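## Task

Carry the tote from the staging bench over to the work bench, where benchl and benchr are mounted. The floor stand next to benchr has a post held by a spring pin with a pull knob; it is already locked at the correct height and has to stay locked in that same hole at the end. Never let the post fall while the pin is out, and don't lower it quickly even when holding it. Take the wooden block out of the tote and set it on the plate at the top of the post. At the end the tote must sit upright on the work bench top with nothing hanging past the edge, all grippers must have released, and the robots must have backed away. Any number of robots may be used, but none may tip over or finish leaning.

## Robot and tools

ROBOTS. There are three. r1 is a Hello Robot Stretch 3: a two-wheel base with a passive rear omni wheel, a lift on a mast, a telescoping arm that reaches out to the robot's RIGHT, a wrist (yaw, pitch, roll), a gripper, and a pan/tilt head. Its base is 0.33 m long and 0.34 m wide and turns about the point midway between its drive wheels, 0.05 m behind its front edge. benchl (left, seen from in front of the arms) and benchr are i2rt Big YAM six-joint arms on low blocks on the work bench. Each has a two-finger gripper and a wrist camera, and its hand reaches roughly 1.0 m from joint 1's axis.

TOOLS. execute_actions takes actions (a list holding one action, or empty to only read state and images) and cameras (any of benchl_cam_wrist, benchr_cam_wrist, r1_head_camera, r1_nav_camera, r1_wrist_camera, or "all"; omitted or null means all, [] means none). One action is an object keyed by robot name; every motion in it begins at once, and it lasts at most 15 s. An unknown key or an out-of-range number rejects the call and nothing moves. A robot, joint or base left out of an action may keep pushing toward its previous target. If a result reports a stop, any later execute_actions, wait or finished_scene calls in the same reply are skipped. wait {seconds: 0 to 10} lets the scene run with no new commands and returns the same readout. zoom_image {camera, region: [x0, y0, x1, y1]} enlarges a pixel box (top-left origin, at most 504 by 504) of that camera's most recent full image. finished_scene {scene: 1 or 2} ends that scene for good and reports success.

r1 COMMANDS. base holds exactly one key. translate_m: a relative drive along the current heading, metres, -1 to 1, forward positive. rotate_rad: a relative turn in place, radians, -3.2 to 3.2, counter-clockwise (left) positive. It cannot move sideways; offsets count from the pose in the latest reported state. joints are absolute targets: lift_m 0 to 1.1 (arm height on mast); arm_m 0 to 0.52 (extension); wrist_yaw_rad -1.345 to 4.42 (0 along the arm, positive toward the front, 3.0 folded over the base); wrist_pitch_rad -1.57 to 0.451 (0 level, negative tips the fingers down); wrist_roll_rad -2.911 to 2.911; gripper_m -0.089 to 0.179 (bigger is wider; the real fingertip gap is 0.007 to 0.025 less, zero below 0.007); head_pan_rad -3.953 to 1.73 (-1.57 looks along the arm); head_tilt_rad -1.53 to 0.419 (negative looks down). contact_limits {arm_m: effort percent 1 to 100} halts the arm with contact_stop when its effort hits that value; it also caps holding force until the next action. Full speed (0.30 m/s, 1.9 rad/s) needs lift_m under 0.30, arm_m under 0.03 and wrist_yaw_rad over 2.54; otherwise 0.10 m/s and 0.63 rad/s.

r1 FRAMES AND READINGS. Base frame: origin on the floor between the drive wheels, x forward, y left, z up. hand_pose is in it, at the closed fingertip point. Odometry frame is the start pose; base_odometry counts wheel turns, so slip looks like travel. turned_by_wheels and turned_by_imu give turning since the last result. base_tilt in degrees (forward, right positive) has a fixed offset up to about 4 degrees. lidar_m: 12 distances in 30-degree sectors, first straight ahead then counter-clockwise, in a plane 0.17 m up; "-" is nothing seen. wrist_depth_mm and head_depth_mm are 7x7 grids of depth in mm (head image sent sideways). motor_effort is percent of maximum with the peak in brackets; readings are biased and noisy.

BENCH ARM COMMANDS. joints only, absolute radians: joint1_rad -2.879 to 2.879 (turn about the foot, CCW positive); joint2_rad 0 to 3.141 (shoulder, 0 points back); joint3_rad 0 to 3.019 (elbow, 0 folded); joint4_rad -1.692 to 1.57 (hand pitch, positive up); joint5_rad -1.57 to 1.57 (sideways, positive to the arm's right); joint6_rad -2.094 to 2.094 (roll); gripper_m 0 to 0.093, actual fingertip distance in metres. Fixed frame: origin at the foot on joint 1's axis, x forward at joint1 0, y left, z up; hand is the midpoint between the fingertips, its z along the fingers, its y the closing direction. Joints move at different speeds, so paths can swing wide.

RESULT LINES. base_status and joint_status: done, off_target (resting off target, maybe still pushing), contact_stop (r1 arm or lift hit something and went slack), time_out, torque_fault (r1 wrist servo off 10 s), not_followed (bench arm targets withheld by the self/arm collision check; they may be retried each action). on_its_own covers what the call did not command; "held at" is a target, not a position. A timed-out bench joint keeps pushing; send its reported position to relax it.

GRIPPING. Grip by commanding below the object's width; release by going at least 0.02 above where contact was made. Neither the reading nor "done" proves a grasp; check images.

AVOID. Hard pressing between robots ends the run; once r1's base touches another robot, any further drive presses hard, and the arms' check ignores r1. Big YAMs push hard on contact. Fold or unfold r1's wrist only with lift_m 0.32 to 0.95, wrist_pitch_rad -0.4, roll near 0; keep pitch -0.5 or lower if yaw is below -0.4. Pushing on something rigid with the gripper above about 0.45 m, driving while holding something fixed, or snagging furniture (worst backward) can tip r1; if it leans, reverse in small steps, free the gripper, and lower lift to about 0.2. Support the post before pulling the pin and move it slowly. Loose objects may get nudged now and then. Finish with the tote upright fully on the bench, grippers open and robots clear.

Each tool is called after "Emit:" as name(argument=value, ...), one argument or row to a line, values as JSON.

## Session

Emit:
execute_actions(
  actions=[],
)

Scene clock: 0.00 s.
r1.base_odometry: x=+0.000 y=+0.000 heading=+0.000 (m, m, rad; r1's odometry frame)
r1.turned_by_wheels: +0.000 (rad since the last result)
r1.turned_by_imu: +0.000 (rad since the last result)
r1.base_tilt: forward=+1.3 right=-0.9 (deg)
r1.lidar_m: 2.13 1.81 1.80 2.04 1.93 1.65 2.20 1.99 1.98 2.25 2.46 2.56
r1.head_depth_mm: 1994 2856 2920 2903 2897 2835 2087 / 1995 2954 3085 3093 3110 2991 2058 / 1990 2667 2780 2783 2812 2765 2052 / 2000 2424 2451 2490 2517 2531 2061 / 1993 2180 2218 2230 2245 2256 2073 / 1918 2004 2023 2038 2038 2055 1997 / 1820 1835 1845 1859 1878 1886 1893
r1.base_status: not commanded
r1.joint_positions: lift_m=+0.490 arm_m=+0.000 wrist_yaw_rad=+2.900 wrist_pitch_rad=-0.615 wrist_roll_rad=+0.018 gripper_m=+0.037 head_pan_rad=-0.006 head_tilt_rad=-0.005
r1.joint_status: not commanded
r1.motor_effort: left_wheel=+0 right_wheel=+0 lift_m=+41 arm_m=+0 wrist_yaw_rad=+0 wrist_pitch_rad=+6 wrist_roll_rad=+0 gripper_m=+0 head_pan_rad=+0 head_tilt_rad=+2 (%)
r1.hand_pose: x=+0.0255 y=+0.0453 z=+0.4616 quat_wxyz=(+0.295, +0.700, +0.129, +0.637) (m; r1's base frame)
r1.wrist_depth_mm: - - - - - - - / - - - - - - - / 997 - 963 980 959 944 954 / 867 843 841 861 811 822 798 / 755 731 - 725 716 722 701 / 654 649 - 657 612 630 626 / 587 589 - 580 569 562 571
benchl.joint_positions: joint1_rad=-1.588 joint2_rad=+0.801 joint3_rad=+0.704 joint4_rad=-1.515 joint5_rad=-0.007 joint6_rad=-0.016 gripper_m=+0.095
benchl.joint_status: not commanded
benchl.hand: x=-0.0023 y=-0.1770 z=+0.1670 quat_wxyz=(+0.012, -0.707, -0.707, -0.017) (m; benchl's fixed frame)
benchr.joint_positions: joint1_rad=+1.588 joint2_rad=+0.801 joint3_rad=+0.697 joint4_rad=-1.492 joint5_rad=+0.005 joint6_rad=+0.017 gripper_m=+0.094
benchr.joint_status: not commanded
benchr.hand: x=-0.0018 y=+0.1806 z=+0.1644 quat_wxyz=(+0.007, +0.707, -0.707, +0.011) (m; benchr's fixed frame)
pictures: benchl_cam_wrist, benchr_cam_wrist, r1_head_camera (sideways: a quarter turn clockwise sets it upright), r1_nav_camera (sideways: a quarter turn counterclockwise sets it upright), r1_wrist_camera
Images, in order (width x height): benchl_cam_wrist 616x616, benchr_cam_wrist 616x616, r1_head_camera 896x504, r1_nav_camera 672x504, r1_wrist_camera 644x364.

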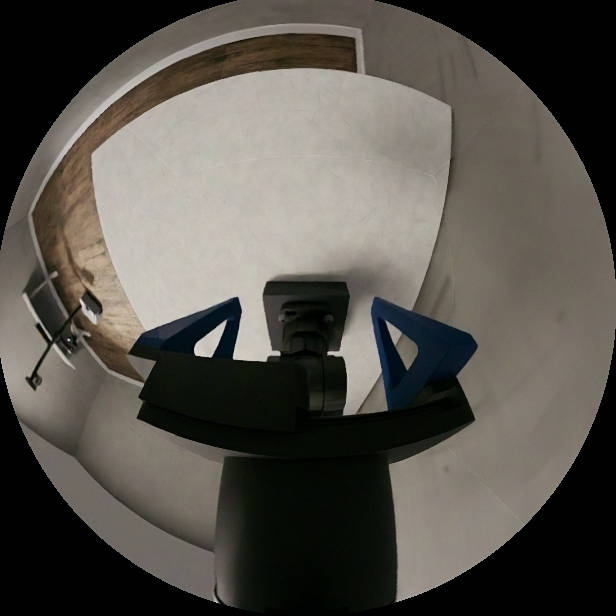

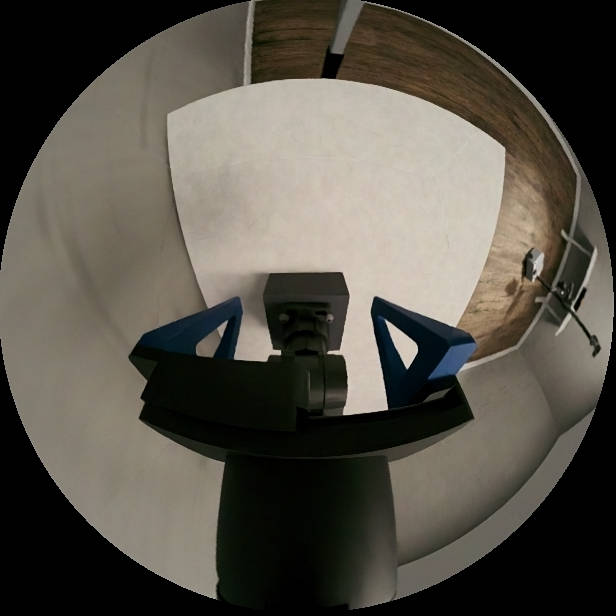

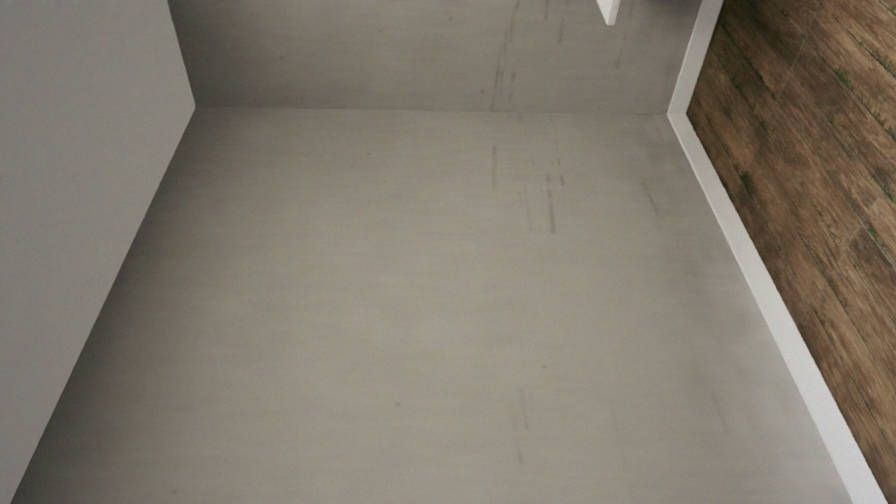

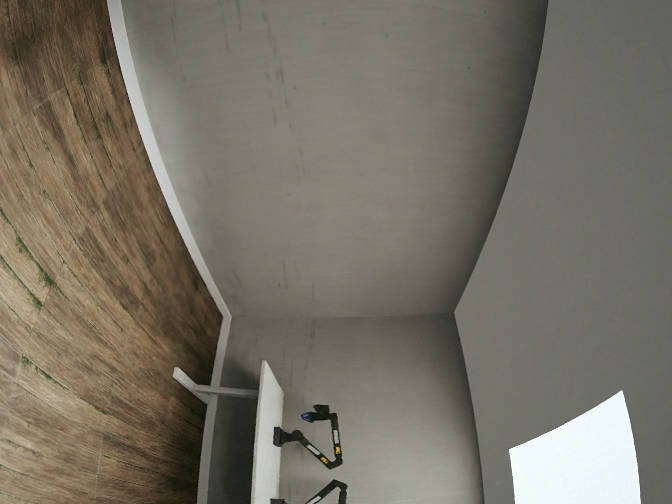

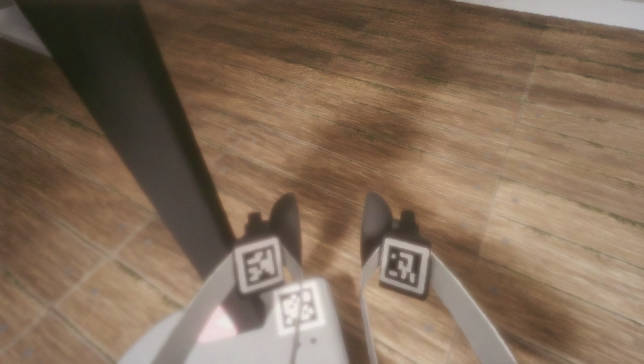

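Emit:
execute_actions(
  actions=[
    {"r1":{"base":{"rotate_rad":2.4},"joints":{"head_tilt_rad":-0.4,"wrist_pitch_rad":-0.4,"wrist_yaw_rad":3.0,"lift_m":0.28}}},
  ],
  cameras=["r1_head_camera","r1_nav_camera"],
)

Scene clock: 10.30 s.
r1.base_odometry: x=+0.000 y=+0.000 heading=+2.400 (m, m, rad; r1's odometry frame)
r1.turned_by_wheels: +2.400 (rad since the last result)
r1.turned_by_imu: +2.374 (rad since the last result)
r1.base_tilt: forward=+1.2 right=-1.0 (deg)
r1.lidar_m: 1.93 1.65 2.05 1.98 2.06 2.59 2.46 2.53 1.86 1.80 1.87 1.58
r1.head_depth_mm: 1592 1701 1825 1477 1941 1666 1349 / 1594 1718 1835 1478 2115 1652 1352 / 1593 1723 1827 1298 2137 1655 1352 / 1608 1720 1845 1302 2143 1663 1351 / 1606 1733 1845 1301 2166 1662 1354 / 1611 1734 1855 1478 2146 1670 1358 / 1618 1742 1862 1474 1962 1665 1354
r1.base_status: done
r1.joint_positions: lift_m=+0.280 arm_m=+0.000 wrist_yaw_rad=+2.998 wrist_pitch_rad=-0.419 wrist_roll_rad=+0.018 gripper_m=+0.037 head_pan_rad=-0.006 head_tilt_rad=-0.396
r1.joint_status: all done
r1.motor_effort: left_wheel=-1(7) right_wheel=+1(9) lift_m=+29(37) arm_m=-1(1) wrist_yaw_rad=+1(5) wrist_pitch_rad=+12(13) wrist_roll_rad=+0(0) gripper_m=+0(0) head_pan_rad=+0(1) head_tilt_rad=-1(31) (%)
r1.hand_pose: x=+0.0109 y=+0.0775 z=+0.2928 quat_wxyz=(+0.198, +0.706, +0.095, +0.673) (m; r1's base frame)
r1.wrist_depth_mm: - - - - - - - / - - - - - - - / 920 945 891 892 898 863 866 / 719 704 708 697 687 683 665 / 594 580 - 580 579 564 558 / 498 509 - - 458 486 483 / 440 - - - 419 416 415
benchl.joint_positions: joint1_rad=-1.588 joint2_rad=+0.801 joint3_rad=+0.704 joint4_rad=-1.515 joint5_rad=-0.007 joint6_rad=-0.016 gripper_m=+0.095
benchl.joint_status: not commanded
benchl.hand: x=-0.0023 y=-0.1770 z=+0.1670 quat_wxyz=(+0.012, -0.707, -0.707, -0.017) (m; benchl's fixed frame)
benchr.joint_positions: joint1_rad=+1.588 joint2_rad=+0.801 joint3_rad=+0.697 joint4_rad=-1.492 joint5_rad=+0.005 joint6_rad=+0.017 gripper_m=+0.094
benchr.joint_status: not commanded
benchr.hand: x=-0.0018 y=+0.1806 z=+0.1644 quat_wxyz=(+0.007, +0.707, -0.707, +0.011) (m; benchr's fixed frame)
pictures: r1_head_camera (sideways: a quarter turn clockwise sets it upright), r1_nav_camera (sideways: a quarter turn counterclockwise sets it upright)
Images, in order (width x height): r1_head_camera 896x504, r1_nav_camera 672x504.

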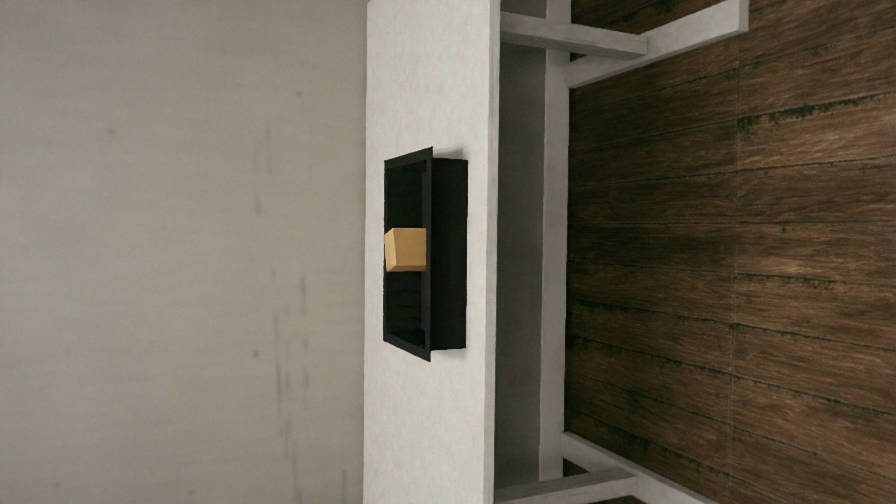

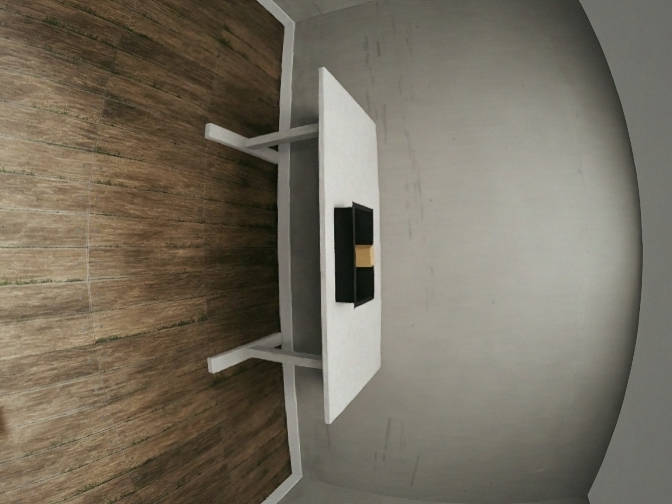

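Emit:
execute_actions(
  actions=[
    {"r1":{"base":{"translate_m":0.7}}},
  ],
  cameras=[],
)

Emit:
execute_actions(
  actions=[
    {"r1":{"base":{"rotate_rad":1.58},"joints":{"lift_m":0.9,"head_pan_rad":-1.57,"head_tilt_rad":-0.8}}},
  ],
  cameras=[],
)

Emit:
execute_actions(
  actions=[
    {"r1":{"joints":{"wrist_yaw_rad":0,"lift_m":0.95}}},
  ],
  cameras=[],
)

Emit:
execute_actions(
  actions=[
    {"r1":{"joints":{"lift_m":1.09,"wrist_pitch_rad":-1.5,"wrist_roll_rad":1.57,"gripper_m":0.12,"arm_m":0.2}}},
  ],
  cameras=["r1_head_camera","r1_wrist_camera"],
)

Scene clock: 21.07 s.
r1.base_odometry: x=-0.516 y=+0.473 heading=+2.400 (m, m, rad; r1's odometry frame)
r1.turned_by_wheels: +0.000 (rad since the last result)
r1.turned_by_imu: +0.005 (rad since the last result)
r1.base_tilt: forward=+1.2 right=-1.1 (deg)
r1.lidar_m: 1.22 1.05 1.76 1.97 2.06 2.85 3.18 2.53 1.87 1.81 1.72 0.95
r1.head_depth_mm: 990 1068 1151 1229 972 749 624 / 996 1071 1158 1233 933 683 642 / 1000 1076 1162 1233 863 746 644 / 1001 1083 1171 1239 853 707 643 / 1005 1085 1176 1240 869 666 643 / 1008 1089 1177 1256 873 671 644 / 1012 1091 1180 1258 974 702 644
r1.base_status: done
r1.joint_positions: lift_m=+0.280 arm_m=+0.000 wrist_yaw_rad=+2.998 wrist_pitch_rad=-0.419 wrist_roll_rad=+0.018 gripper_m=+0.037 head_pan_rad=-0.006 head_tilt_rad=-0.396
r1.joint_status: not commanded
r1.motor_effort: left_wheel=-2(5) right_wheel=+1(9) lift_m=+30(30) arm_m=+0(0) wrist_yaw_rad=+1(1) wrist_pitch_rad=+12(12) wrist_roll_rad=+0(0) gripper_m=+0(0) head_pan_rad=+0(0) head_tilt_rad=-2(2) (%)
r1.hand_pose: x=+0.0109 y=+0.0775 z=+0.2928 quat_wxyz=(+0.197, +0.706, +0.095, +0.673) (m; r1's base frame)
r1.wrist_depth_mm: - - - - - - - / - - - - - - 902 / 931 922 943 910 911 862 873 / 728 716 708 716 699 687 675 / 592 582 - 584 578 571 560 / 502 514 - - 460 482 478 / 443 - - - 418 420 415
benchl.joint_positions: joint1_rad=-1.588 joint2_rad=+0.801 joint3_rad=+0.704 joint4_rad=-1.515 joint5_rad=-0.007 joint6_rad=-0.016 gripper_m=+0.095
benchl.joint_status: not commanded
benchl.hand: x=-0.0023 y=-0.1770 z=+0.1670 quat_wxyz=(+0.012, -0.707, -0.707, -0.017) (m; benchl's fixed frame)
benchr.joint_positions: joint1_rad=+1.588 joint2_rad=+0.801 joint3_rad=+0.697 joint4_rad=-1.492 joint5_rad=+0.005 joint6_rad=+0.017 gripper_m=+0.094
benchr.joint_status: not commanded
benchr.hand: x=-0.0018 y=+0.1806 z=+0.1644 quat_wxyz=(+0.007, +0.707, -0.707, +0.011) (m; benchr's fixed frame)
pictures: none
No camera images: the call's "cameras" was empty. Leave "cameras" out to get every camera's image.

Scene clock: 27.53 s.
r1.base_odometry: x=-0.516 y=+0.473 heading=-2.303 (m, m, rad; r1's odometry frame)
r1.turned_by_wheels: +1.580 (rad since the last result)
r1.turned_by_imu: +1.567 (rad since the last result)
r1.base_tilt: forward=+1.3 right=-1.1 (deg)
r1.lidar_m: 1.97 2.06 2.89 3.17 2.50 1.86 1.81 1.69 0.94 1.22 1.05 1.78
r1.head_depth_mm: 1031 1134 922 740 - - 1113 / 1039 1139 839 714 689 - 1133 / 1042 1140 846 722 691 - - / 1050 1153 840 726 692 - 1142 / 1060 1153 872 727 704 1216 1128 / 1065 1149 852 727 1439 1276 1122 / 1068 1161 940 768 1436 1271 1128
r1.base_status: done
r1.joint_positions: lift_m=+0.900 arm_m=+0.000 wrist_yaw_rad=+2.998 wrist_pitch_rad=-0.419 wrist_roll_rad=+0.018 gripper_m=+0.037 head_pan_rad=-1.563 head_tilt_rad=-0.790
r1.joint_status: all done
r1.motor_effort: left_wheel=-2(8) right_wheel=+1(8) lift_m=+50(51) arm_m=-1(1) wrist_yaw_rad=+1(1) wrist_pitch_rad=+11(12) wrist_roll_rad=+0(0) gripper_m=+0(0) head_pan_rad=-2(34) head_tilt_rad=-5(36) (%)
r1.hand_pose: x=+0.0109 y=+0.0775 z=+0.9122 quat_wxyz=(+0.197, +0.706, +0.095, +0.673) (m; r1's base frame)
r1.wrist_depth_mm: - - - - - - - / - - - - - - - / - - - - - - - / - - - - - - - / - - - - - - - / - - - - - - - / - - - - - - -
benchl.joint_positions: joint1_rad=-1.588 joint2_rad=+0.801 joint3_rad=+0.704 joint4_rad=-1.515 joint5_rad=-0.007 joint6_rad=-0.016 gripper_m=+0.095
benchl.joint_status: not commanded
benchl.hand: x=-0.0023 y=-0.1770 z=+0.1670 quat_wxyz=(+0.012, -0.707, -0.707, -0.017) (m; benchl's fixed frame)
benchr.joint_positions: joint1_rad=+1.588 joint2_rad=+0.801 joint3_rad=+0.697 joint4_rad=-1.492 joint5_rad=+0.005 joint6_rad=+0.017 gripper_m=+0.094
benchr.joint_status: not commanded
benchr.hand: x=-0.0018 y=+0.1806 z=+0.1644 quat_wxyz=(+0.007, +0.707, -0.707, +0.011) (m; benchr's fixed frame)
pictures: none
No camera images: the call's "cameras" was empty. Leave "cameras" out to get every camera's image.

Scene clock: 30.03 s.
r1.base_odometry: x=-0.516 y=+0.473 heading=-2.303 (m, m, rad; r1's odometry frame)
r1.turned_by_wheels: +0.000 (rad since the last result)
r1.turned_by_imu: +0.000 (rad since the last result)
r1.base_tilt: forward=+1.2 right=-1.1 (deg)
r1.lidar_m: 1.97 2.06 2.89 3.16 2.50 1.86 1.81 1.69 0.94 1.22 1.05 1.79
r1.head_depth_mm: 1031 1132 925 - - - 1078 / 1033 1135 841 712 - - 1100 / 1045 1145 861 - - - 1103 / 1049 1150 839 726 1406 1268 1125 / 1056 1152 872 726 1406 1267 1119 / 1058 1157 852 728 1435 1281 1125 / 1072 1161 941 767 1443 1272 1130
r1.base_status: not commanded
r1.joint_positions: lift_m=+0.950 arm_m=+0.000 wrist_yaw_rad=+0.003 wrist_pitch_rad=-0.418 wrist_roll_rad=+0.018 gripper_m=+0.037 head_pan_rad=-1.563 head_tilt_rad=-0.790
r1.joint_status: all done
r1.motor_effort: left_wheel=-2(2) right_wheel=+2(2) lift_m=+50(51) arm_m=-1(0) wrist_yaw_rad=-2(5) wrist_pitch_rad=+11(11) wrist_roll_rad=+0(0) gripper_m=+0(0) head_pan_rad=-3(2) head_tilt_rad=-6(5) (%)
r1.hand_pose: x=-0.0208 y=-0.3689 z=+0.9623 quat_wxyz=(+0.686, +0.147, -0.697, -0.147) (m; r1's base frame)
r1.wrist_depth_mm: 944 960 916 905 911 876 893 / - - 991 959 986 943 969 / 800 811 615 587 737 750 764 / 645 606 585 466 571 605 588 / 515 475 426 414 400 479 488 / 440 436 420 421 400 423 416 / - 400 396 393 376 377 371
benchl.joint_positions: joint1_rad=-1.588 joint2_rad=+0.801 joint3_rad=+0.704 joint4_rad=-1.515 joint5_rad=-0.007 joint6_rad=-0.016 gripper_m=+0.095
benchl.joint_status: not commanded
benchl.hand: x=-0.0023 y=-0.1770 z=+0.1670 quat_wxyz=(+0.012, -0.707, -0.707, -0.017) (m; benchl's fixed frame)
benchr.joint_positions: joint1_rad=+1.588 joint2_rad=+0.801 joint3_rad=+0.697 joint4_rad=-1.492 joint5_rad=+0.005 joint6_rad=+0.017 gripper_m=+0.094
benchr.joint_status: not commanded
benchr.hand: x=-0.0018 y=+0.1806 z=+0.1644 quat_wxyz=(+0.007, +0.707, -0.707, +0.011) (m; benchr's fixed frame)
pictures: none
No camera images: the call's "cameras" was empty. Leave "cameras" out to get every camera's image.

Scene clock: 32.73 s.
r1.base_odometry: x=-0.516 y=+0.473 heading=-2.303 (m, m, rad; r1's odometry frame)
r1.turned_by_wheels: +0.000 (rad since the last result)
r1.turned_by_imu: -0.001 (rad since the last result)
r1.base_tilt: forward=+1.3 right=-1.0 (deg)
r1.lidar_m: 1.97 2.07 2.88 3.17 2.50 1.87 1.81 1.69 0.94 1.22 1.05 1.79
r1.head_depth_mm: 1070 - 923 740 1390 1269 1120 / - 1099 836 714 1398 1265 1120 / - - - 723 1428 1265 1122 / 1045 - 836 726 1405 1272 1127 / 1053 1148 874 728 1402 1272 1121 / 1066 1157 851 727 1437 1275 1122 / 1065 1158 939 767 1437 1283 1128
r1.base_status: not commanded
r1.joint_positions: lift_m=+1.090 arm_m=+0.200 wrist_yaw_rad=+0.002 wrist_pitch_rad=-1.493 wrist_roll_rad=+1.566 gripper_m=+0.120 head_pan_rad=-1.563 head_tilt_rad=-0.790
r1.joint_status: all done
r1.motor_effort: left_wheel=-2(2) right_wheel=+2(2) lift_m=+50(52) arm_m=+2(0) wrist_yaw_rad=-2(2) wrist_pitch_rad=-4(14) wrist_roll_rad=+2(3) gripper_m=+0(83) head_pan_rad=-3(2) head_tilt_rad=-6(6) (%)
r1.hand_pose: x=-0.0215 y=-0.3403 z=+0.9710 quat_wxyz=(+0.003, +0.002, -0.734, -0.679) (m; r1's base frame)
r1.wrist_depth_mm: 369 344 392 - - - - / 422 415 400 - - - - / 437 422 416 - - - - / 325 400 436 - - - - / 339 456 449 - - - - / 478 486 463 - - - - / 433 408 494 - - - -
benchl.joint_positions: joint1_rad=-1.588 joint2_rad=+0.801 joint3_rad=+0.704 joint4_rad=-1.515 joint5_rad=-0.007 joint6_rad=-0.016 gripper_m=+0.095
benchl.joint_status: not commanded
benchl.hand: x=-0.0023 y=-0.1770 z=+0.1670 quat_wxyz=(+0.012, -0.707, -0.707, -0.017) (m; benchl's fixed frame)
benchr.joint_positions: joint1_rad=+1.588 joint2_rad=+0.801 joint3_rad=+0.697 joint4_rad=-1.492 joint5_rad=+0.005 joint6_rad=+0.017 gripper_m=+0.094
benchr.joint_status: not commanded
benchr.hand: x=-0.0018 y=+0.1806 z=+0.1644 quat_wxyz=(+0.007, +0.707, -0.707, +0.011) (m; benchr's fixed frame)
pictures: r1_head_camera (sideways: a quarter turn clockwise sets it upright), r1_wrist_camera
Images, in order (width x height): r1_head_camera 896x504, r1_wrist_camera 644x364.

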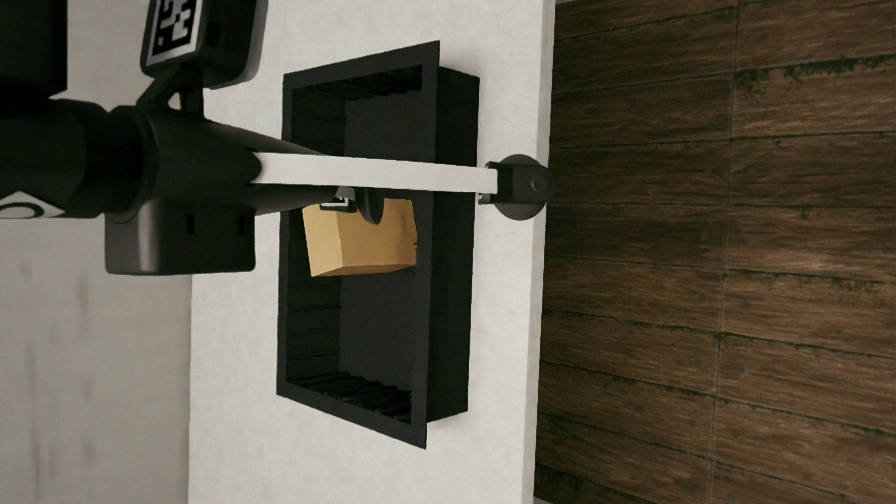

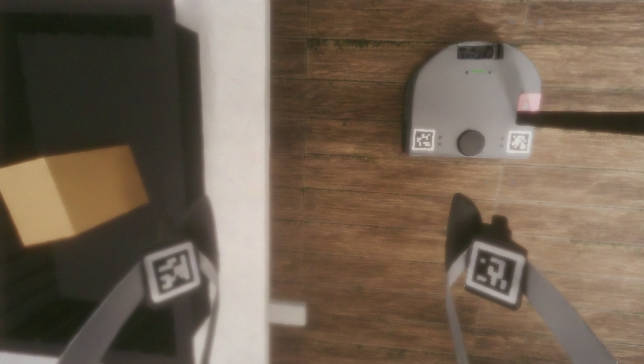

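Emit:
execute_actions(
  actions=[
    {"r1":{"joints":{"lift_m":1.02,"arm_m":0.35,"gripper_m":0.08}}},
  ],
  cameras=["r1_head_camera","r1_wrist_camera"],
)

Scene clock: 43.43 s.
r1.base_odometry: x=-0.516 y=+0.473 heading=-2.303 (m, m, rad; r1's odometry frame)
r1.turned_by_wheels: +0.000 (rad since the last result)
r1.turned_by_imu: -0.001 (rad since the last result)
r1.base_tilt: forward=+1.4 right=-1.1 (deg)
r1.lidar_m: 1.97 2.06 2.88 3.17 2.49 1.86 1.81 1.69 0.94 1.22 1.05 1.79
r1.head_depth_mm: 1049 1129 926 739 1396 1263 1116 / - 1119 840 712 1404 1272 1122 / - - 852 716 1402 1267 1124 / 1045 1133 840 726 1399 1275 1119 / 1055 1154 870 726 1401 1270 1124 / 1062 1151 847 729 1438 1277 1122 / 1069 1161 936 767 1445 1274 1128
r1.base_status: not commanded
r1.joint_positions: lift_m=+1.020 arm_m=+0.350 wrist_yaw_rad=+0.001 wrist_pitch_rad=-1.494 wrist_roll_rad=+1.566 gripper_m=+0.080 head_pan_rad=-1.563 head_tilt_rad=-0.790
r1.joint_status: all done
r1.motor_effort: left_wheel=-2(2) right_wheel=+2(2) lift_m=+30(43) arm_m=+2(0) wrist_yaw_rad=-1(1) wrist_pitch_rad=-4(4) wrist_roll_rad=+2(2) gripper_m=+0(82) head_pan_rad=-2(3) head_tilt_rad=-5(5) (%)
r1.hand_pose: x=-0.0215 y=-0.4900 z=+0.9017 quat_wxyz=(+0.003, +0.002, -0.733, -0.680) (m; r1's base frame)
r1.wrist_depth_mm: 304 327 317 307 986 950 930 / 310 342 330 318 - - 955 / 311 351 343 328 - - - / 307 262 349 345 - - - / 305 242 357 355 - - - / 322 312 386 373 - - - / 332 397 398 383 - - -
benchl.joint_positions: joint1_rad=-1.588 joint2_rad=+0.801 joint3_rad=+0.704 joint4_rad=-1.515 joint5_rad=-0.007 joint6_rad=-0.016 gripper_m=+0.095
benchl.joint_status: not commanded
benchl.hand: x=-0.0023 y=-0.1770 z=+0.1670 quat_wxyz=(+0.012, -0.707, -0.707, -0.017) (m; benchl's fixed frame)
benchr.joint_positions: joint1_rad=+1.588 joint2_rad=+0.801 joint3_rad=+0.697 joint4_rad=-1.492 joint5_rad=+0.005 joint6_rad=+0.017 gripper_m=+0.094
benchr.joint_status: not commanded
benchr.hand: x=-0.0018 y=+0.1806 z=+0.1644 quat_wxyz=(+0.007, +0.707, -0.707, +0.011) (m; benchr's fixed frame)
pictures: r1_head_camera (sideways: a quarter turn clockwise sets it upright), r1_wrist_camera
Images, in order (width x height): r1_head_camera 896x504, r1_wrist_camera 644x364.

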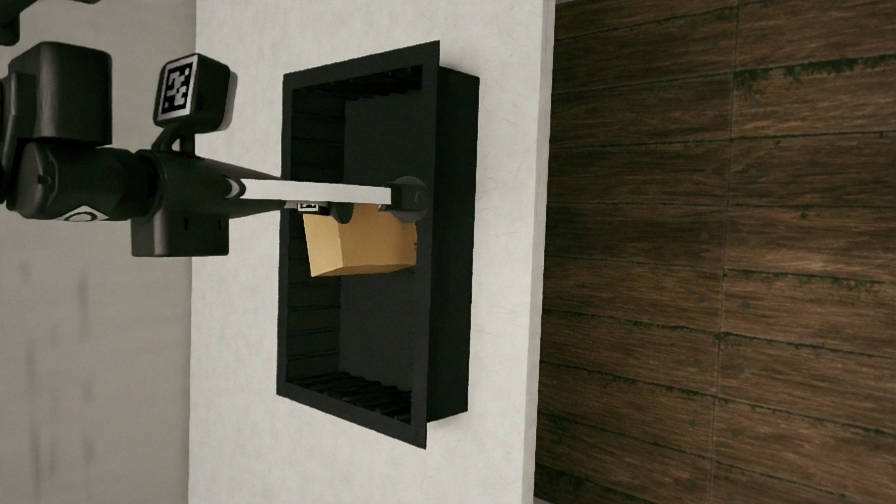

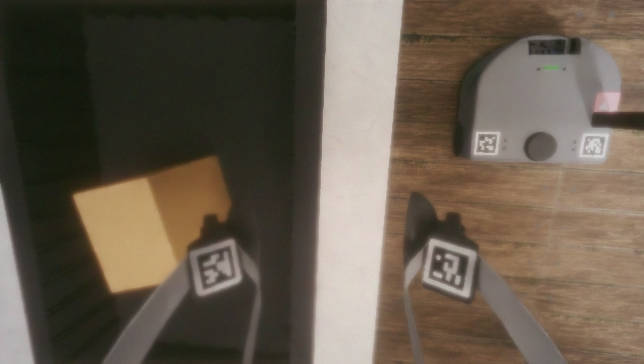

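Emit:
execute_actions(
  actions=[
    {"r1":{"base":{"translate_m":0.03},"joints":{"arm_m":0.365}}},
  ],
  cameras=[],
)

Emit:
execute_actions(
  actions=[
    {"r1":{"joints":{"lift_m":0.91}}},
  ],
  cameras=["r1_head_camera","r1_wrist_camera"],
)

Scene clock: 50.43 s.
r1.base_odometry: x=-0.536 y=+0.451 heading=-2.304 (m, m, rad; r1's odometry frame)
r1.turned_by_wheels: +0.000 (rad since the last result)
r1.turned_by_imu: -0.001 (rad since the last result)
r1.base_tilt: forward=+1.4 right=-1.0 (deg)
r1.lidar_m: 1.94 2.03 2.84 3.18 2.54 1.90 1.83 1.70 0.96 1.22 1.03 1.78
r1.head_depth_mm: 1047 1131 870 720 1396 1263 1121 / - 1097 857 717 1401 1269 1116 / - - 839 713 1398 1265 1116 / 1052 1125 850 724 1400 1277 1120 / 1059 1146 873 728 1406 1271 1125 / 1066 1153 909 730 1442 1276 1124 / 1071 1163 939 767 1437 1278 1126
r1.base_status: done
r1.joint_positions: lift_m=+1.020 arm_m=+0.365 wrist_yaw_rad=+0.001 wrist_pitch_rad=-1.494 wrist_roll_rad=+1.566 gripper_m=+0.080 head_pan_rad=-1.563 head_tilt_rad=-0.790
r1.joint_status: all done
r1.motor_effort: left_wheel=-2(3) right_wheel=+2(5) lift_m=+30(29) arm_m=+2(0) wrist_yaw_rad=-1(1) wrist_pitch_rad=-4(4) wrist_roll_rad=+2(2) gripper_m=+0(0) head_pan_rad=-3(3) head_tilt_rad=-6(5) (%)
r1.hand_pose: x=-0.0215 y=-0.5050 z=+0.9017 quat_wxyz=(+0.003, +0.002, -0.733, -0.680) (m; r1's base frame)
r1.wrist_depth_mm: 291 328 320 311 312 936 936 / 293 336 330 323 994 - - / 298 342 336 330 - - - / 302 233 314 345 - - - / 307 242 357 353 357 - - / 321 389 386 371 - - - / 331 362 380 383 - - -
benchl.joint_positions: joint1_rad=-1.588 joint2_rad=+0.801 joint3_rad=+0.704 joint4_rad=-1.515 joint5_rad=-0.007 joint6_rad=-0.016 gripper_m=+0.095
benchl.joint_status: not commanded
benchl.hand: x=-0.0023 y=-0.1770 z=+0.1670 quat_wxyz=(+0.012, -0.707, -0.707, -0.017) (m; benchl's fixed frame)
benchr.joint_positions: joint1_rad=+1.588 joint2_rad=+0.801 joint3_rad=+0.697 joint4_rad=-1.492 joint5_rad=+0.005 joint6_rad=+0.017 gripper_m=+0.094
benchr.joint_status: not commanded
benchr.hand: x=-0.0018 y=+0.1806 z=+0.1644 quat_wxyz=(+0.007, +0.707, -0.707, +0.011) (m; benchr's fixed frame)
pictures: none
No camera images: the call's "cameras" was empty. Leave "cameras" out to get every camera's image.

Scene clock: 52.27 s.
r1.base_odometry: x=-0.536 y=+0.451 heading=-2.304 (m, m, rad; r1's odometry frame)
r1.turned_by_wheels: +0.000 (rad since the last result)
r1.turned_by_imu: +0.000 (rad since the last result)
r1.base_tilt: forward=+1.2 right=-1.1 (deg)
r1.lidar_m: 1.94 2.03 2.84 3.15 2.54 1.89 1.84 1.69 0.96 1.22 1.03 1.79
r1.head_depth_mm: 1012 - 799 705 1398 1259 1115 / 1009 - 848 715 1397 1264 1118 / 1024 - 859 708 1398 1271 1121 / 1052 1147 859 725 1405 1265 1122 / 1059 1151 874 728 1405 1271 1121 / 1065 1152 907 730 1437 1272 1124 / 1070 1159 936 767 1444 1276 1125
r1.base_status: not commanded
r1.joint_positions: lift_m=+0.910 arm_m=+0.365 wrist_yaw_rad=+0.001 wrist_pitch_rad=-1.494 wrist_roll_rad=+1.566 gripper_m=+0.080 head_pan_rad=-1.563 head_tilt_rad=-0.790
r1.joint_status: all done
r1.motor_effort: left_wheel=-2(2) right_wheel=+2(2) lift_m=+29(28) arm_m=+2(3) wrist_yaw_rad=-1(1) wrist_pitch_rad=-4(4) wrist_roll_rad=+2(2) gripper_m=+0(1) head_pan_rad=-2(2) head_tilt_rad=-5(5) (%)
r1.hand_pose: x=-0.0215 y=-0.5050 z=+0.7917 quat_wxyz=(+0.003, +0.002, -0.733, -0.680) (m; r1's base frame)
r1.wrist_depth_mm: 224 219 212 128 205 852 834 / 232 226 220 133 213 885 - / 239 232 228 138 220 - - / 145 190 238 143 230 941 928 / 139 181 240 148 237 979 957 / 135 166 256 154 247 - - / 134 275 267 160 - - -
benchl.joint_positions: joint1_rad=-1.588 joint2_rad=+0.801 joint3_rad=+0.704 joint4_rad=-1.515 joint5_rad=-0.007 joint6_rad=-0.016 gripper_m=+0.095
benchl.joint_status: not commanded
benchl.hand: x=-0.0023 y=-0.1770 z=+0.1670 quat_wxyz=(+0.012, -0.707, -0.707, -0.017) (m; benchl's fixed frame)
benchr.joint_positions: joint1_rad=+1.588 joint2_rad=+0.801 joint3_rad=+0.697 joint4_rad=-1.492 joint5_rad=+0.005 joint6_rad=+0.017 gripper_m=+0.094
benchr.joint_status: not commanded
benchr.hand: x=-0.0018 y=+0.1806 z=+0.1644 quat_wxyz=(+0.007, +0.707, -0.707, +0.011) (m; benchr's fixed frame)
pictures: r1_head_camera (sideways: a quarter turn clockwise sets it upright), r1_wrist_camera
Images, in order (width x height): r1_head_camera 896x504, r1_wrist_camera 644x364.

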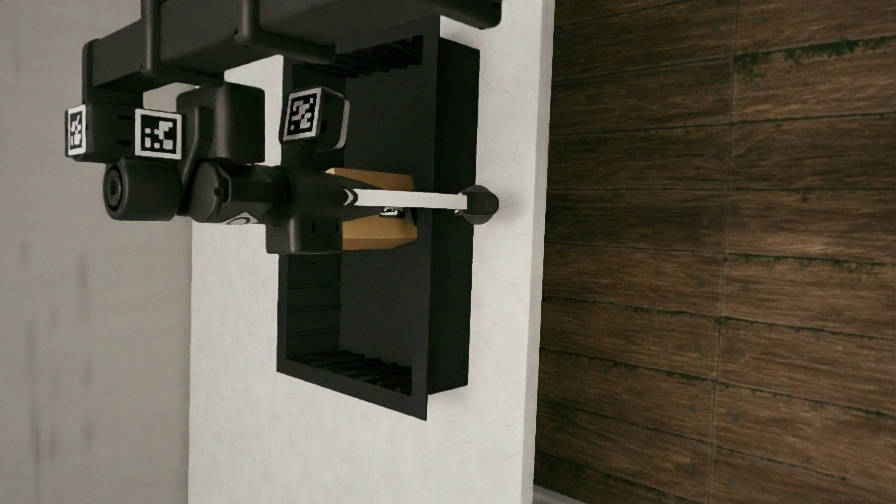

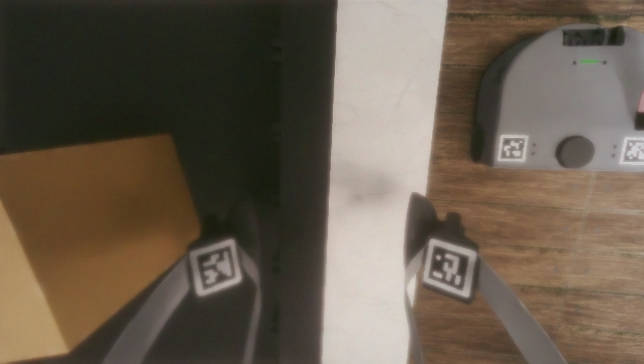

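Emit:
execute_actions(
  actions=[
    {"r1":{"joints":{"gripper_m":-0.05,"arm_m":0.378}}},
  ],
  cameras=[],
)

Emit:
execute_actions(
  actions=[
    {"r1":{"joints":{"lift_m":1.0}}},
  ],
  cameras=["r1_head_camera","r1_wrist_camera"],
)

Scene clock: 60.40 s.
r1.base_odometry: x=-0.536 y=+0.451 heading=-2.304 (m, m, rad; r1's odometry frame)
r1.turned_by_wheels: +0.000 (rad since the last result)
r1.turned_by_imu: -0.001 (rad since the last result)
r1.base_tilt: forward=+1.2 right=-0.9 (deg)
r1.lidar_m: 1.95 2.04 2.84 3.17 2.54 1.89 1.84 1.69 0.96 1.22 1.03 1.79
r1.head_depth_mm: 1014 - 798 705 1392 1261 1117 / 1004 - 865 708 1393 1267 1119 / 1021 - 861 714 1392 1269 1120 / 1048 1151 846 723 1409 1268 1122 / 1057 1152 868 728 1406 1273 1122 / 1062 1149 908 729 1431 1279 1125 / 1071 1164 938 767 1438 1277 1127
r1.base_status: not commanded
r1.joint_positions: lift_m=+0.910 arm_m=+0.378 wrist_yaw_rad=-0.003 wrist_pitch_rad=-1.495 wrist_roll_rad=+1.575 gripper_m=-0.049 head_pan_rad=-1.563 head_tilt_rad=-0.790
r1.joint_status: all done
r1.motor_effort: left_wheel=-2(2) right_wheel=+3(3) lift_m=+33(34) arm_m=+1(5) wrist_yaw_rad=+1(1) wrist_pitch_rad=-3(10) wrist_roll_rad=-2(2) gripper_m=-26(100) head_pan_rad=-3(3) head_tilt_rad=-5(5) (%)
r1.hand_pose: x=-0.0215 y=-0.5177 z=+0.7916 quat_wxyz=(-0.002, -0.003, -0.733, -0.680) (m; r1's base frame)
r1.wrist_depth_mm: 223 217 211 125 204 869 835 / 232 226 219 130 210 907 - / 239 231 226 134 220 - - / 131 167 232 139 226 959 907 / 125 159 239 142 234 998 971 / 123 151 253 150 247 - - / 127 266 263 157 253 - -
benchl.joint_positions: joint1_rad=-1.588 joint2_rad=+0.801 joint3_rad=+0.704 joint4_rad=-1.515 joint5_rad=-0.007 joint6_rad=-0.016 gripper_m=+0.095
benchl.joint_status: not commanded
benchl.hand: x=-0.0023 y=-0.1770 z=+0.1670 quat_wxyz=(+0.012, -0.707, -0.707, -0.017) (m; benchl's fixed frame)
benchr.joint_positions: joint1_rad=+1.588 joint2_rad=+0.801 joint3_rad=+0.697 joint4_rad=-1.492 joint5_rad=+0.005 joint6_rad=+0.017 gripper_m=+0.094
benchr.joint_status: not commanded
benchr.hand: x=-0.0018 y=+0.1806 z=+0.1644 quat_wxyz=(+0.007, +0.707, -0.707, +0.011) (m; benchr's fixed frame)
pictures: none
No camera images: the call's "cameras" was empty. Leave "cameras" out to get every camera's image.

Scene clock: 62.40 s.
r1.base_odometry: x=-0.536 y=+0.451 heading=-2.304 (m, m, rad; r1's odometry frame)
r1.turned_by_wheels: +0.000 (rad since the last result)
r1.turned_by_imu: +0.000 (rad since the last result)
r1.base_tilt: forward=+1.3 right=-1.0 (deg)
r1.lidar_m: 1.94 2.03 2.85 3.16 2.54 1.89 1.84 1.69 0.96 1.22 1.03 1.78
r1.head_depth_mm: 1050 1137 895 721 1390 1268 1119 / - 1126 826 705 1398 1261 1120 / - - 826 707 1397 1268 1119 / 1049 1135 778 709 1401 1265 1119 / 1063 1145 843 711 1409 1269 1123 / 1065 1156 906 713 1437 1275 1126 / 1071 1156 940 768 1441 1278 1131
r1.base_status: not commanded
r1.joint_positions: lift_m=+0.999 arm_m=+0.378 wrist_yaw_rad=-0.002 wrist_pitch_rad=-1.498 wrist_roll_rad=+1.574 gripper_m=-0.040 head_pan_rad=-1.563 head_tilt_rad=-0.790
r1.joint_status: all done
r1.on_its_own: gripper_m is held at -0.041, not at your -0.050, by its stall guard, which is still easing
r1.motor_effort: left_wheel=-1(2) right_wheel=+1(3) lift_m=+55(56) arm_m=+2(2) wrist_yaw_rad=+1(1) wrist_pitch_rad=-1(3) wrist_roll_rad=-2(3) gripper_m=-21(26) head_pan_rad=-3(2) head_tilt_rad=-4(5) (%)
r1.hand_pose: x=-0.0215 y=-0.5171 z=+0.8808 quat_wxyz=(-0.002, -0.002, -0.732, -0.681) (m; r1's base frame)
r1.wrist_depth_mm: 253 290 253 131 290 954 912 / 254 301 266 177 298 - - / 266 307 273 138 308 - - / 232 261 291 141 322 - - / 212 253 303 145 - - - / 223 314 335 155 - - - / 396 323 329 280 - - -
benchl.joint_positions: joint1_rad=-1.588 joint2_rad=+0.801 joint3_rad=+0.704 joint4_rad=-1.515 joint5_rad=-0.007 joint6_rad=-0.016 gripper_m=+0.095
benchl.joint_status: not commanded
benchl.hand: x=-0.0023 y=-0.1770 z=+0.1670 quat_wxyz=(+0.012, -0.707, -0.707, -0.017) (m; benchl's fixed frame)
benchr.joint_positions: joint1_rad=+1.588 joint2_rad=+0.801 joint3_rad=+0.697 joint4_rad=-1.492 joint5_rad=+0.005 joint6_rad=+0.017 gripper_m=+0.094
benchr.joint_status: not commanded
benchr.hand: x=-0.0018 y=+0.1806 z=+0.1644 quat_wxyz=(+0.007, +0.707, -0.707, +0.011) (m; benchr's fixed frame)
pictures: r1_head_camera (sideways: a quarter turn clockwise sets it upright), r1_wrist_camera
Images, in order (width x height): r1_head_camera 896x504, r1_wrist_camera 644x364.

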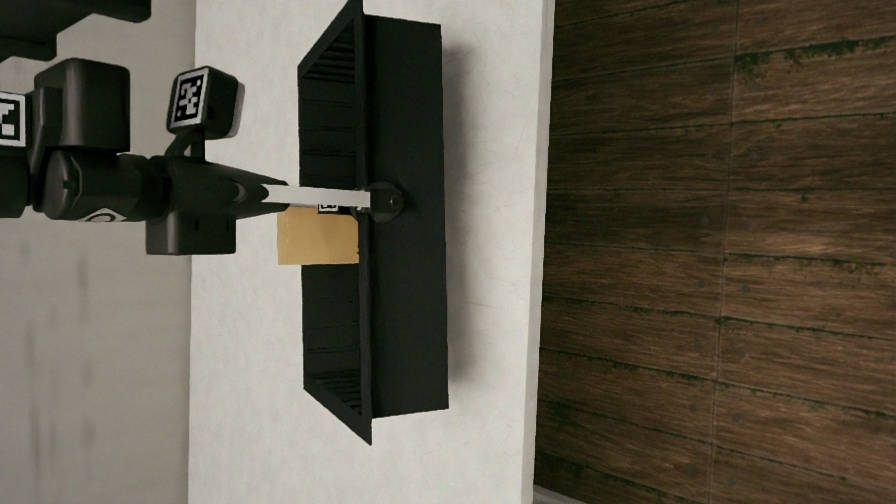

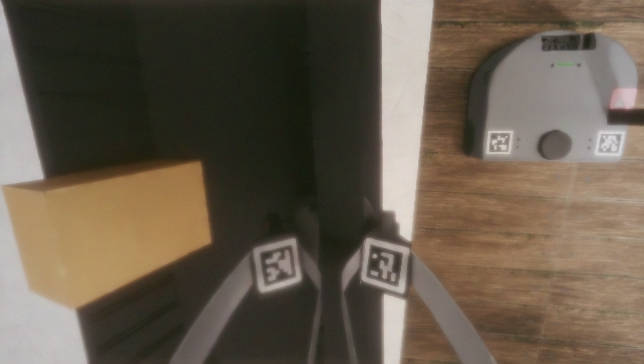

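Emit:
execute_actions(
  actions=[
    {"r1":{"joints":{"lift_m":0.93}}},
  ],
  cameras=[],
)

Emit:
execute_actions(
  actions=[
    {"r1":{"joints":{"gripper_m":0.1}}},
  ],
  cameras=[],
)

Emit:
execute_actions(
  actions=[
    {"r1":{"joints":{"wrist_pitch_rad":-1.15,"arm_m":0.31,"lift_m":0.9}}},
  ],
  cameras=["r1_head_camera","r1_wrist_camera"],
)

Scene clock: 68.40 s.
r1.base_odometry: x=-0.536 y=+0.451 heading=-2.304 (m, m, rad; r1's odometry frame)
r1.turned_by_wheels: +0.000 (rad since the last result)
r1.turned_by_imu: -0.001 (rad since the last result)
r1.base_tilt: forward=+1.3 right=-1.0 (deg)
r1.lidar_m: 1.95 2.03 2.85 3.16 2.54 1.89 1.83 1.69 0.96 1.22 1.02 1.78
r1.head_depth_mm: 996 - 788 704 1395 1266 1114 / 986 1077 850 702 1397 1265 1116 / 1011 - 849 703 1400 1267 1121 / 1047 1150 830 701 1404 1274 1120 / 1055 1148 866 702 1408 1278 1130 / 1065 1152 882 727 1433 1270 1124 / 1072 1158 939 770 1442 1275 1128
r1.base_status: not commanded
r1.joint_positions: lift_m=+0.930 arm_m=+0.378 wrist_yaw_rad=-0.001 wrist_pitch_rad=-1.506 wrist_roll_rad=+1.572 gripper_m=-0.035 head_pan_rad=-1.563 head_tilt_rad=-0.790
r1.joint_status: all done
r1.on_its_own: gripper_m is held at -0.036, not at your -0.050, by its stall guard, which is not easing now
r1.motor_effort: left_wheel=-1(1) right_wheel=+2(2) lift_m=+31(48) arm_m=+2(2) wrist_yaw_rad=+1(2) wrist_pitch_rad=+4(6) wrist_roll_rad=-1(2) gripper_m=-21(20) head_pan_rad=-2(2) head_tilt_rad=-6(5) (%)
r1.hand_pose: x=-0.0215 y=-0.5149 z=+0.8117 quat_wxyz=(+0.000, -0.001, -0.729, -0.684) (m; r1's base frame)
r1.wrist_depth_mm: 239 229 217 126 224 854 865 / 246 236 226 130 231 - - / 256 245 234 136 241 - - / 219 251 243 141 249 970 959 / 203 258 254 144 - - 996 / 204 276 265 151 273 - - / 270 292 271 260 282 - -
benchl.joint_positions: joint1_rad=-1.588 joint2_rad=+0.801 joint3_rad=+0.704 joint4_rad=-1.515 joint5_rad=-0.007 joint6_rad=-0.016 gripper_m=+0.095
benchl.joint_status: not commanded
benchl.hand: x=-0.0023 y=-0.1770 z=+0.1670 quat_wxyz=(+0.012, -0.707, -0.707, -0.017) (m; benchl's fixed frame)
benchr.joint_positions: joint1_rad=+1.588 joint2_rad=+0.801 joint3_rad=+0.697 joint4_rad=-1.492 joint5_rad=+0.005 joint6_rad=+0.017 gripper_m=+0.094
benchr.joint_status: not commanded
benchr.hand: x=-0.0018 y=+0.1806 z=+0.1644 quat_wxyz=(+0.007, +0.707, -0.707, +0.011) (m; benchr's fixed frame)
pictures: none
No camera images: the call's "cameras" was empty. Leave "cameras" out to get every camera's image.

Scene clock: 70.23 s.
r1.base_odometry: x=-0.536 y=+0.451 heading=-2.304 (m, m, rad; r1's odometry frame)
r1.turned_by_wheels: +0.000 (rad since the last result)
r1.turned_by_imu: +0.000 (rad since the last result)
r1.base_tilt: forward=+1.2 right=-0.9 (deg)
r1.lidar_m: 1.94 2.03 2.84 3.16 2.54 1.89 1.84 1.69 0.96 1.22 1.03 1.79
r1.head_depth_mm: 996 - 793 704 1390 1265 1117 / 981 1075 839 706 1395 1262 1119 / 1011 - 838 705 1401 1265 1116 / 1053 1150 813 709 1401 1268 1125 / 1055 1147 846 709 1403 1272 1118 / 1065 1156 908 691 1434 1271 1125 / 1072 1158 938 769 1437 1273 1125
r1.base_status: not commanded
r1.joint_positions: lift_m=+0.930 arm_m=+0.378 wrist_yaw_rad=-0.001 wrist_pitch_rad=-1.486 wrist_roll_rad=+1.572 gripper_m=+0.100 head_pan_rad=-1.563 head_tilt_rad=-0.790
r1.joint_status: all done
r1.motor_effort: left_wheel=-2(2) right_wheel=+2(2) lift_m=+32(32) arm_m=+1(1) wrist_yaw_rad=+1(1) wrist_pitch_rad=-8(9) wrist_roll_rad=-1(1) gripper_m=+2(83) head_pan_rad=-3(3) head_tilt_rad=-5(5) (%)
r1.hand_pose: x=-0.0215 y=-0.5201 z=+0.8116 quat_wxyz=(+0.000, -0.001, -0.736, -0.677) (m; r1's base frame)
r1.wrist_depth_mm: 237 234 223 213 125 881 850 / 236 243 232 220 129 887 - / 236 252 241 227 135 - - / 210 242 247 237 140 - 927 / 173 225 255 244 144 - 978 / 174 205 268 254 151 - - / 177 293 282 266 160 - -
benchl.joint_positions: joint1_rad=-1.588 joint2_rad=+0.801 joint3_rad=+0.704 joint4_rad=-1.515 joint5_rad=-0.007 joint6_rad=-0.016 gripper_m=+0.095
benchl.joint_status: not commanded
benchl.hand: x=-0.0023 y=-0.1770 z=+0.1670 quat_wxyz=(+0.012, -0.707, -0.707, -0.017) (m; benchl's fixed frame)
benchr.joint_positions: joint1_rad=+1.588 joint2_rad=+0.801 joint3_rad=+0.697 joint4_rad=-1.492 joint5_rad=+0.005 joint6_rad=+0.017 gripper_m=+0.094
benchr.joint_status: not commanded
benchr.hand: x=-0.0018 y=+0.1806 z=+0.1644 quat_wxyz=(+0.007, +0.707, -0.707, +0.011) (m; benchr's fixed frame)
pictures: none
No camera images: the call's "cameras" was empty. Leave "cameras" out to get every camera's image.

Scene clock: 71.90 s.
r1.base_odometry: x=-0.536 y=+0.451 heading=-2.304 (m, m, rad; r1's odometry frame)
r1.turned_by_wheels: +0.000 (rad since the last result)
r1.turned_by_imu: +0.000 (rad since the last result)
r1.base_tilt: forward=+1.3 right=-1.1 (deg)
r1.lidar_m: 1.94 2.03 2.85 3.17 2.55 1.89 1.84 1.69 0.96 1.22 1.03 1.79
r1.head_depth_mm: 1029 - - 721 1392 1267 1120 / 1038 - - 723 1401 1268 1119 / 1042 - - 725 1400 1270 1121 / 1051 1143 846 724 1403 1268 1122 / 1056 1152 875 726 1402 1272 1120 / 1059 1157 864 728 1443 1281 1125 / 1067 1161 935 768 1440 1281 1125
r1.base_status: not commanded
r1.joint_positions: lift_m=+0.900 arm_m=+0.310 wrist_yaw_rad=-0.001 wrist_pitch_rad=-1.157 wrist_roll_rad=+1.572 gripper_m=+0.100 head_pan_rad=-1.563 head_tilt_rad=-0.790
r1.joint_status: all done
r1.motor_effort: left_wheel=-2(1) right_wheel=+2(2) lift_m=+29(33) arm_m=-2(1) wrist_yaw_rad=+0(1) wrist_pitch_rad=+5(21) wrist_roll_rad=-1(1) gripper_m=+0(3) head_pan_rad=-2(2) head_tilt_rad=-5(5) (%)
r1.hand_pose: x=-0.0216 y=-0.5359 z=+0.7946 quat_wxyz=(+0.000, -0.001, -0.837, -0.547) (m; r1's base frame)
r1.wrist_depth_mm: 267 290 249 136 196 177 716 / 267 297 258 186 202 182 726 / 269 307 268 189 207 190 775 / 229 276 279 192 216 197 781 / 216 268 282 155 227 205 800 / 218 316 295 222 234 855 841 / 297 356 318 226 240 224 839
benchl.joint_positions: joint1_rad=-1.588 joint2_rad=+0.801 joint3_rad=+0.704 joint4_rad=-1.515 joint5_rad=-0.007 joint6_rad=-0.016 gripper_m=+0.095
benchl.joint_status: not commanded
benchl.hand: x=-0.0023 y=-0.1770 z=+0.1670 quat_wxyz=(+0.012, -0.707, -0.707, -0.017) (m; benchl's fixed frame)
benchr.joint_positions: joint1_rad=+1.588 joint2_rad=+0.801 joint3_rad=+0.697 joint4_rad=-1.492 joint5_rad=+0.005 joint6_rad=+0.017 gripper_m=+0.094
benchr.joint_status: not commanded
benchr.hand: x=-0.0018 y=+0.1806 z=+0.1644 quat_wxyz=(+0.007, +0.707, -0.707, +0.011) (m; benchr's fixed frame)
pictures: r1_head_camera (sideways: a quarter turn clockwise sets it upright), r1_wrist_camera
Images, in order (width x height): r1_head_camera 896x504, r1_wrist_camera 644x364.

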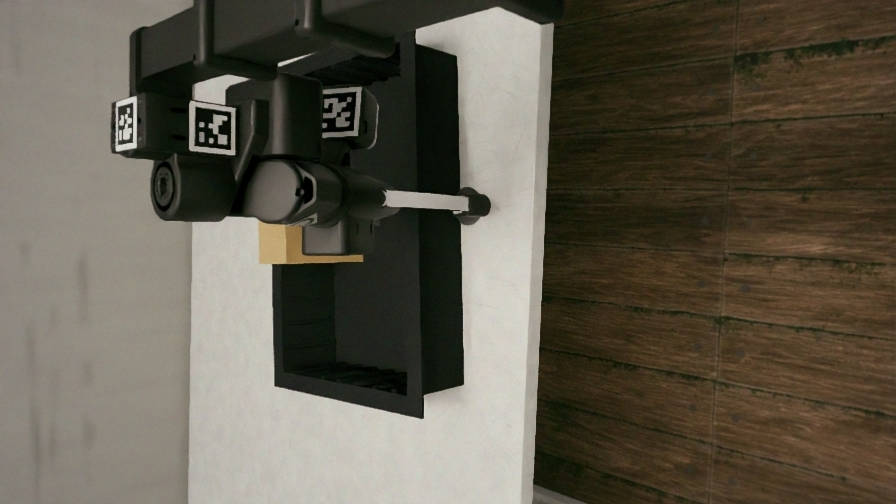

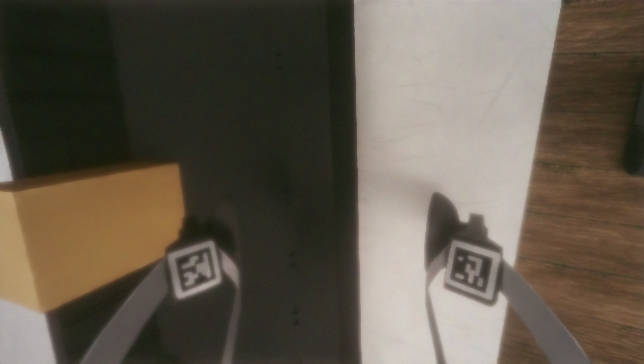

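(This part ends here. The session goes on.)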